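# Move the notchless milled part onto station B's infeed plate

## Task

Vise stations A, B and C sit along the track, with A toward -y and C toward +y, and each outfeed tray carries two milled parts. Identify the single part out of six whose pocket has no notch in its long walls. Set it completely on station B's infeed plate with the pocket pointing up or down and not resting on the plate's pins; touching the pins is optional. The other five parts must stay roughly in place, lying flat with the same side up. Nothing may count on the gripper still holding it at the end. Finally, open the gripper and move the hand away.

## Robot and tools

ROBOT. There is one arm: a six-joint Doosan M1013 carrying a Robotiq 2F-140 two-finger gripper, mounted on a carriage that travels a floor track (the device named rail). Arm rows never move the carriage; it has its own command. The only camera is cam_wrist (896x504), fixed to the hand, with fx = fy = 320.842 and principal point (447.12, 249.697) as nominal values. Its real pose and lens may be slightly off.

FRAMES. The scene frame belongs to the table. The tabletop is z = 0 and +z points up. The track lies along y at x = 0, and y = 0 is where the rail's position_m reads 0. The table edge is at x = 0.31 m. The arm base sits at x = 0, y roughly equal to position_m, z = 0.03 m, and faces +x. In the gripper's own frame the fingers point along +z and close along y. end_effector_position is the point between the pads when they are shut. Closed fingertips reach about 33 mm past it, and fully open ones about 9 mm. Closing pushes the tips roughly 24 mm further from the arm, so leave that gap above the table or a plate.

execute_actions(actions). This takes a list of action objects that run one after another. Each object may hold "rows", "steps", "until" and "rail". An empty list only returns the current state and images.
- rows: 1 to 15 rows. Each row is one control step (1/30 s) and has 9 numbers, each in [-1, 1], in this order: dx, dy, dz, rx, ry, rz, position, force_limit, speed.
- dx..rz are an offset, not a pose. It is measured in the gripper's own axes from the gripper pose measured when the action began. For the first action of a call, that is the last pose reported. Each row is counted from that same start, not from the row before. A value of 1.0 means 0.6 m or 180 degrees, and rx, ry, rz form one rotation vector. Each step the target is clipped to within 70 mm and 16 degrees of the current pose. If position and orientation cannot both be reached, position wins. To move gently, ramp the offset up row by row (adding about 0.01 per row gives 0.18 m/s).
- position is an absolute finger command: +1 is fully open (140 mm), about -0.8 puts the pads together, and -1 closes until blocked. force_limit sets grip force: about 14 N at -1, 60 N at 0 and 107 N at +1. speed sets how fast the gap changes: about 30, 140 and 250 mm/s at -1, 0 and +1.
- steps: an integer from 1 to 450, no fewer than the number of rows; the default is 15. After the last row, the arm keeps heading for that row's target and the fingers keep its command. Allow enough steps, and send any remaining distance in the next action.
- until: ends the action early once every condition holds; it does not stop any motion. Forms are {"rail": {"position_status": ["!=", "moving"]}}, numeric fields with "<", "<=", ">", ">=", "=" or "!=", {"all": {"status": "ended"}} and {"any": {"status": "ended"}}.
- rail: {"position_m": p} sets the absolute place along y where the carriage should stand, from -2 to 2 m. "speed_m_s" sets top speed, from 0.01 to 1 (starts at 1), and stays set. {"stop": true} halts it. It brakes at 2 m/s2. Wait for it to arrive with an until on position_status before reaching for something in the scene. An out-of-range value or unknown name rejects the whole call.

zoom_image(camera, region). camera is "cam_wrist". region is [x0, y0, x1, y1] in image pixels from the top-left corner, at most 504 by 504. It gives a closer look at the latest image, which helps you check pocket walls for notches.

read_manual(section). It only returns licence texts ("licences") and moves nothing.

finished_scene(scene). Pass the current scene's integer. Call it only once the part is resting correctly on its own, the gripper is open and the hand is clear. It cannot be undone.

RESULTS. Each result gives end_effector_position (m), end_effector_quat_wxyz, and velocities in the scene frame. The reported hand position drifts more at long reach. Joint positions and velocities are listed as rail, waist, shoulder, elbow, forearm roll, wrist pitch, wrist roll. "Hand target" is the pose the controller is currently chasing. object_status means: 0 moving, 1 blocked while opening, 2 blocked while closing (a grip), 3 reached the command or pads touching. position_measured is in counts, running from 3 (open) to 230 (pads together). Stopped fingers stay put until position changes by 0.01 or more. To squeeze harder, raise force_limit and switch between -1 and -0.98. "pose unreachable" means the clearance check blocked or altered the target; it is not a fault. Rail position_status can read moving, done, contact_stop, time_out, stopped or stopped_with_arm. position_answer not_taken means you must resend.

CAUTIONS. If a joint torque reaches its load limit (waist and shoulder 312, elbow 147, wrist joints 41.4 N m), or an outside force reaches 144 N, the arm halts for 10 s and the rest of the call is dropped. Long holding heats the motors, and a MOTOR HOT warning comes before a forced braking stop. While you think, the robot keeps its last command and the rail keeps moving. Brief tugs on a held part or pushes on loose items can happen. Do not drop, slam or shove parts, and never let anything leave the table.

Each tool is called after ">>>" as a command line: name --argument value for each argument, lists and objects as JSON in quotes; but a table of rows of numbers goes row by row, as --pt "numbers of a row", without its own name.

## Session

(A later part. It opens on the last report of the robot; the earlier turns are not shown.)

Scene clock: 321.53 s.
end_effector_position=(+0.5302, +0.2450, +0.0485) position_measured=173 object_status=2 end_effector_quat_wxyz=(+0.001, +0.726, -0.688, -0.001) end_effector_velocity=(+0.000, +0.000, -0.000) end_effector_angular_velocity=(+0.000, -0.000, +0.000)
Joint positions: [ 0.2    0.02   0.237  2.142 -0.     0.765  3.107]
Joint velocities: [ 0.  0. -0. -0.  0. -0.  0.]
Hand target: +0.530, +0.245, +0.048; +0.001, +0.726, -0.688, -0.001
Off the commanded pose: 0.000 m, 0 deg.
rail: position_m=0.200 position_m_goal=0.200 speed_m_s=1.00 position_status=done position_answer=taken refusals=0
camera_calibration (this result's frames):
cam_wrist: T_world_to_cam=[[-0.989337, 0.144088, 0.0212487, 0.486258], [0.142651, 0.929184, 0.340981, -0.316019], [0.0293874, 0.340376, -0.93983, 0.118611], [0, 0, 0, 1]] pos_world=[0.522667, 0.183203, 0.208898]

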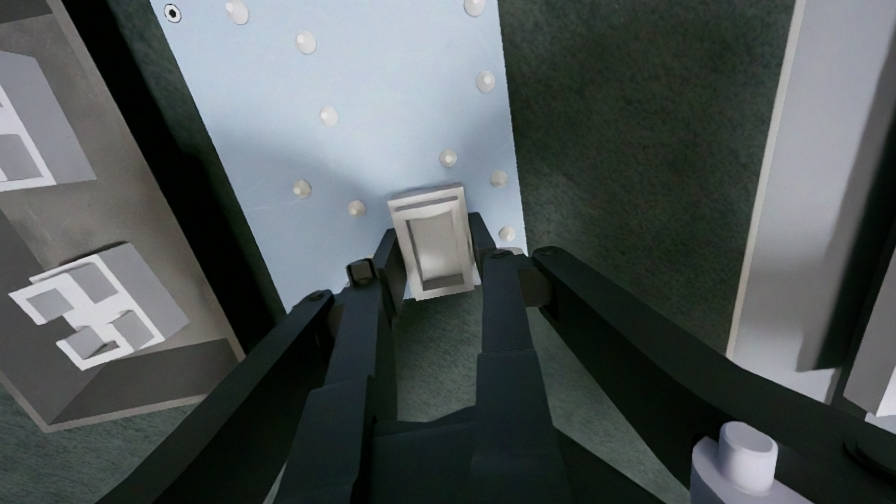

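>>> execute_actions --actions '[{"rows": [[0,0,0.0004,0,0,0,-1,0.6,-0.6],[0,0,0.001,0,0,0,-1,0.6,-0.6],[0,0,0.0017,0,0,0,-1,0.6,-0.6],[0,0,0.0024,0,0,0,-1,0.6,-0.6],[0,0,0.003,0,0,0,-1,0.6,-0.6],[0,0,0.0034,0,0,0,-1,0.6,-0.6]], "steps": 10}]'

>>> zoom_image --camera "cam_wrist" --region '[340, 140, 530, 310]'

Scene clock: 325.70 s.
end_effector_position=(+0.5302, +0.2450, +0.0464) position_measured=173 object_status=2 end_effector_quat_wxyz=(+0.001, +0.726, -0.688, -0.001) end_effector_velocity=(+0.000, +0.000, -0.000) end_effector_angular_velocity=(+0.000, -0.000, +0.000)
Joint positions: [ 0.2    0.02   0.24   2.143 -0.     0.761  3.107]
Joint velocities: [ 0. -0. -0. -0. -0. -0.  0.]
Hand target: +0.530, +0.245, +0.046; +0.001, +0.726, -0.688, -0.001
Off the commanded pose: 0.000 m, 0 deg.
rail: position_m=0.200 position_m_goal=0.200 speed_m_s=1.00 position_status=done position_answer=taken refusals=0
camera_calibration (this result's frames):
cam_wrist: T_world_to_cam=[[-0.989343, 0.144045, 0.021251, 0.48631], [0.142613, 0.929204, 0.340941, -0.315291], [0.0293644, 0.340338, -0.939844, 0.116719], [0, 0, 0, 1]] pos_world=[0.522664, 0.183196, 0.206859]

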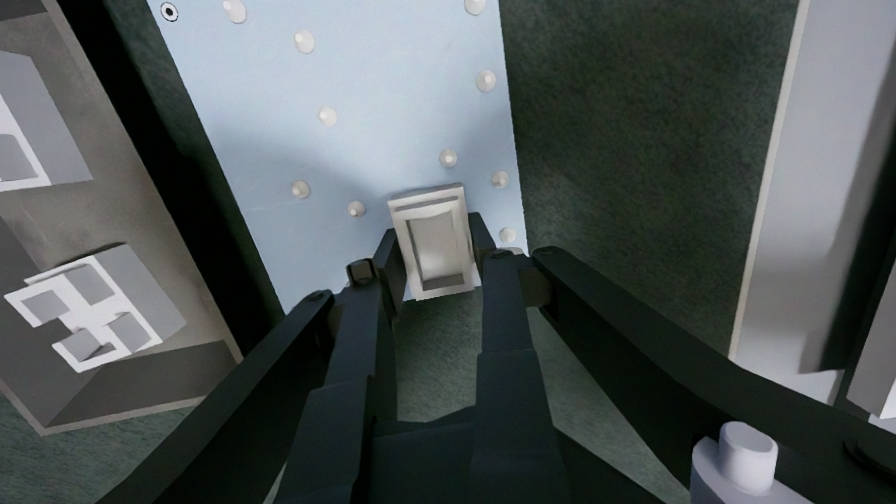

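Region (340, 140, 530, 310) of cam_wrist's 896x504 image, scaled by 2.653, with more detail than that image has; it fills the top 451 rows of this view, and the rest is white.

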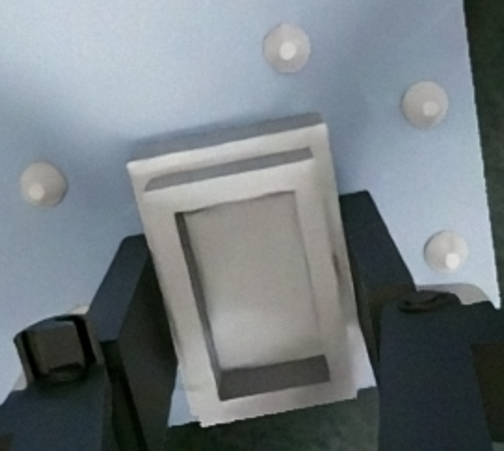

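>>> execute_actions --actions '[{"rows": [[0,0,0.0004,0,0,0,-1,0.6,-0.6],[0,0,0.001,0,0,0,-1,0.6,-0.6],[0,0,0.0016,0,0,0,-1,0.6,-0.6],[0,0,0.0022,0,0,0,-1,0.6,-0.6],[0,0,0.0026,0,0,0,-1,0.6,-0.6]], "steps": 9}]'

>>> zoom_image --camera "cam_wrist" --region '[340, 140, 530, 310]'

Scene clock: 335.17 s.
end_effector_position=(+0.5303, +0.2450, +0.0453) position_measured=173 object_status=2 end_effector_quat_wxyz=(+0.001, +0.726, -0.688, -0.001) end_effector_velocity=(-0.000, -0.000, -0.001) end_effector_angular_velocity=(+0.000, -0.000, +0.000)
Joint positions: [ 0.2    0.02   0.241  2.144 -0.     0.758  3.107]
Joint velocities: [ 0.    -0.     0.001  0.001  0.    -0.003  0.   ]
Hand target: +0.530, +0.245, +0.045; +0.001, +0.726, -0.688, -0.001
Off the commanded pose: 0.000 m, 0 deg.
rail: position_m=0.200 position_m_goal=0.200 speed_m_s=1.00 position_status=done position_answer=taken refusals=0
camera_calibration (this result's frames):
cam_wrist: T_world_to_cam=[[-0.989346, 0.144085, 0.020838, 0.486462], [0.142507, 0.929182, 0.341047, -0.314879], [0.0297775, 0.340383, -0.939815, 0.115411], [0, 0, 0, 1]] pos_world=[0.522715, 0.183204, 0.205716]

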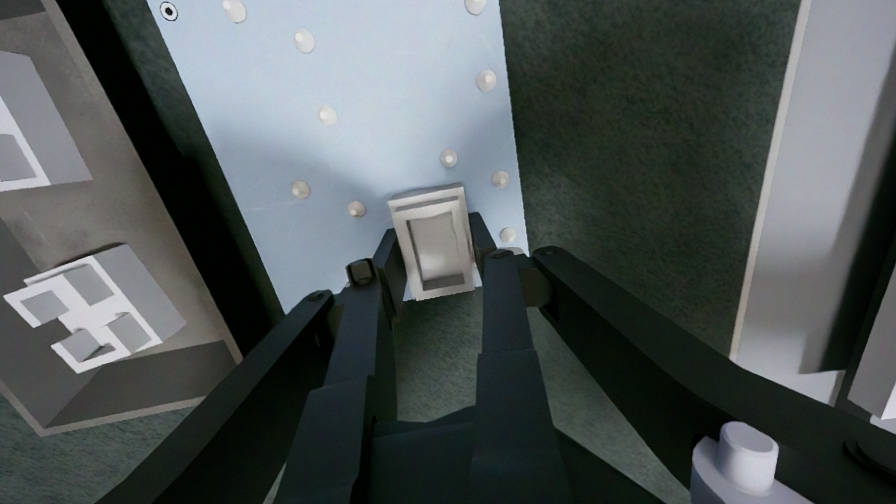

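Region (340, 140, 530, 310) of cam_wrist's 896x504 image, scaled by 2.653, with more detail than that image has; it fills the top 451 rows of this view, and the rest is white.

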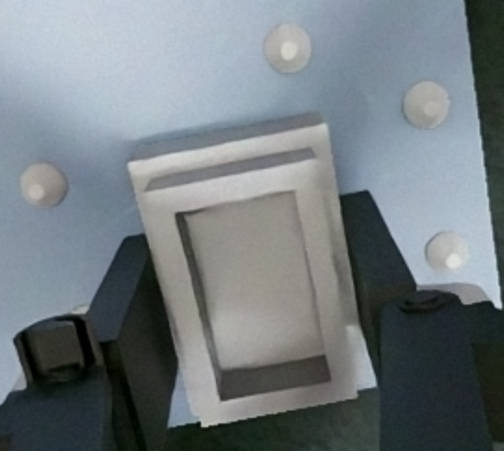

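The hand lagged behind the target, so the part has touched the plate. I'll release it now, keeping the opening small so the fingers clear the pins, and lift away.

>>> execute_actions --actions '[{"rows": [[0,0,-0.0015,0,0,0,-0.15,0.6,-0.4]], "steps": 9}, {"rows": [[0,0,-0.003,0,0,0,-0.15,0.6,-0.4],[0,0,-0.012,0,0,0,-0.15,0.6,-0.4],[0,0,-0.026,0,0,0,-0.15,0.6,-0.4],[0,0,-0.044,0,0,0,-0.15,0.6,-0.4],[0,0,-0.065,0,0,0,-0.15,0.6,-0.4],[-0.003,0,-0.088,0,0,0,-0.15,0.6,-0.4],[-0.01,0,-0.112,0,0,0,-0.15,0.6,-0.4],[-0.02,0,-0.138,0,0,0,-0.15,0.6,-0.4],[-0.035,0,-0.162,0,0,0,-0.15,0.6,-0.4],[-0.05,0,-0.185,0,0,0,-0.15,0.6,-0.4],[-0.065,0,-0.206,0,0,0,-0.15,0.6,-0.4],[-0.08,0,-0.224,0,0,0,-0.15,0.6,-0.4],[-0.09,0,-0.238,0,0,0,-0.15,0.6,-0.4],[-0.097,0,-0.247,0,0,0,-0.15,0.6,-0.4],[-0.1,0,-0.25,0,0,0,-0.15,0.6,-0.4]], "steps": 20}]'

Scene clock: 345.30 s.
end_effector_position=(+0.5303, +0.2450, +0.0458) position_measured=173 object_status=2 end_effector_quat_wxyz=(+0.001, +0.726, -0.688, -0.001) end_effector_velocity=(+0.000, +0.000, +0.000) end_effector_angular_velocity=(+0.000, -0.000, +0.000)
Joint positions: [ 0.2    0.02   0.241  2.144 -0.     0.759  3.107]
Joint velocities: [ 0.  0. -0. -0.  0.  0. -0.]
Hand target: +0.530, +0.245, +0.046; +0.001, +0.726, -0.688, -0.001
Off the commanded pose: 0.000 m, 0 deg.
FORCE FAULT: contact force on the arm reached its limit, and the arm stopped for 10 seconds. The contact can be on any part of the arm, not only on its tool. The arm ran no command of this call. The arm holds still and accepts commands again. Move the arm away from the contact; if what it grips holds it there, let go first. Pushing or pulling that hard again can fault the arm again.
rail: position_m=0.200 position_m_goal=0.200 speed_m_s=1.00 position_status=done position_answer=taken refusals=0
camera_calibration (this result's frames):
cam_wrist: T_world_to_cam=[[-0.989349, 0.144086, 0.0206677, 0.486455], [0.142448, 0.929181, 0.341075, -0.315015], [0.02994, 0.340386, -0.939809, 0.115785], [0, 0, 0, 1]] pos_world=[0.52268, 0.183203, 0.206206]

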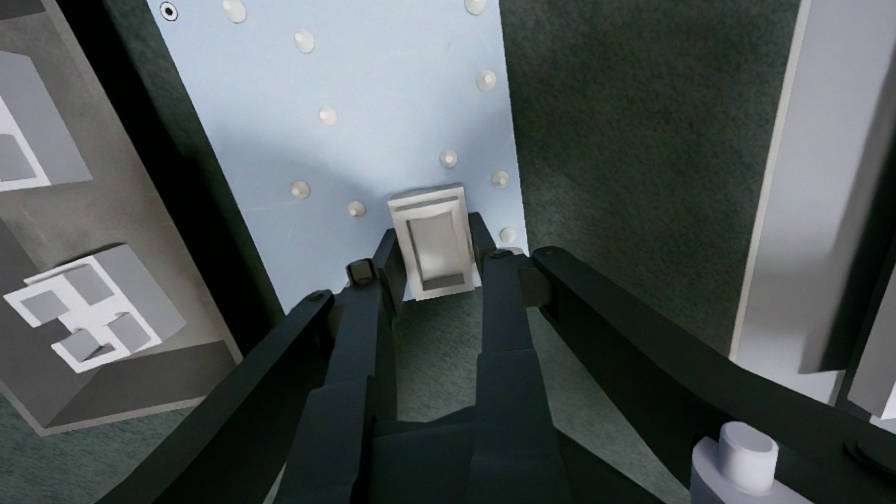

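>>> execute_actions --actions '[{"rows": [[0,0,-0.0005,0,0,0,-0.15,0.6,-0.4]], "steps": 9}, {"rows": [[0,0,-0.003,0,0,0,-0.15,0.6,-0.4],[0,0,-0.012,0,0,0,-0.15,0.6,-0.4],[0,0,-0.026,0,0,0,-0.15,0.6,-0.4],[0,0,-0.044,0,0,0,-0.15,0.6,-0.4],[0,0,-0.065,0,0,0,-0.15,0.6,-0.4],[-0.003,0,-0.088,0,0,0,-0.15,0.6,-0.4],[-0.01,0,-0.112,0,0,0,-0.15,0.6,-0.4],[-0.02,0,-0.138,0,0,0,-0.15,0.6,-0.4],[-0.035,0,-0.162,0,0,0,-0.15,0.6,-0.4],[-0.05,0,-0.185,0,0,0,-0.15,0.6,-0.4],[-0.065,0,-0.206,0,0,0,-0.15,0.6,-0.4],[-0.08,0,-0.224,0,0,0,-0.15,0.6,-0.4],[-0.09,0,-0.238,0,0,0,-0.15,0.6,-0.4],[-0.097,0,-0.247,0,0,0,-0.15,0.6,-0.4],[-0.1,0,-0.25,0,0,0,-0.15,0.6,-0.4]], "steps": 20}]'

Scene clock: 351.50 s.
end_effector_position=(+0.5273, +0.3052, +0.1960) position_measured=148 object_status=3 end_effector_quat_wxyz=(+0.001, +0.726, -0.688, -0.001) end_effector_velocity=(+0.001, -0.001, -0.000) end_effector_angular_velocity=(-0.003, +0.002, -0.001)
Joint positions: [0.2   0.132 0.079 2.    0.    1.064 3.219]
Joint velocities: [ 0.     0.     0.003 -0.002 -0.003  0.002  0.002]
Hand target: +0.527, +0.305, +0.196; +0.001, +0.726, -0.688, -0.001
Off the commanded pose: 0.000 m, 0 deg.
rail: position_m=0.200 position_m_goal=0.200 speed_m_s=1.00 position_status=done position_answer=taken refusals=0
camera_calibration (this result's frames):
cam_wrist: T_world_to_cam=[[-0.989362, 0.14399, 0.0207505, 0.471768], [0.142381, 0.929126, 0.341251, -0.421661], [0.0298569, 0.340575, -0.939743, 0.236537], [0, 0, 0, 1]] pos_world=[0.519723, 0.243288, 0.356387]

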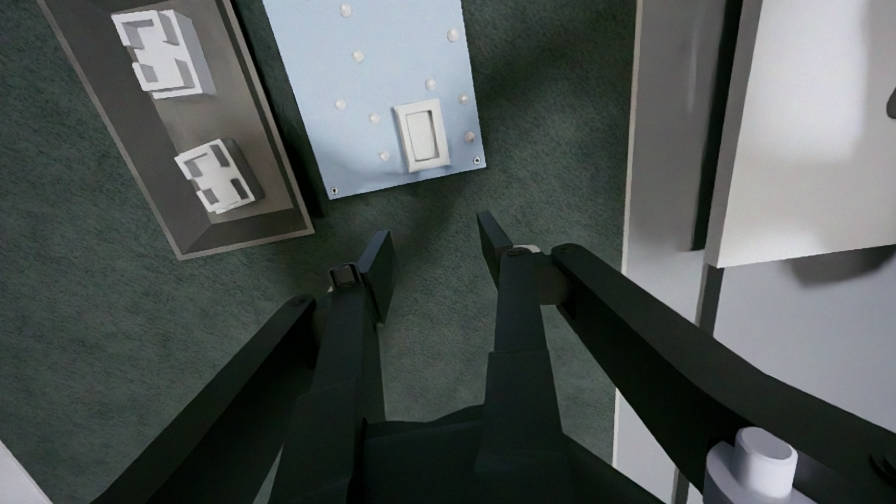

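The part now lies flat, wholly on B's plate and clear of the pins, and the gripper has moved away. I'll end scene 1.

>>> finished_scene --scene 1

The scene is finished: the task was done.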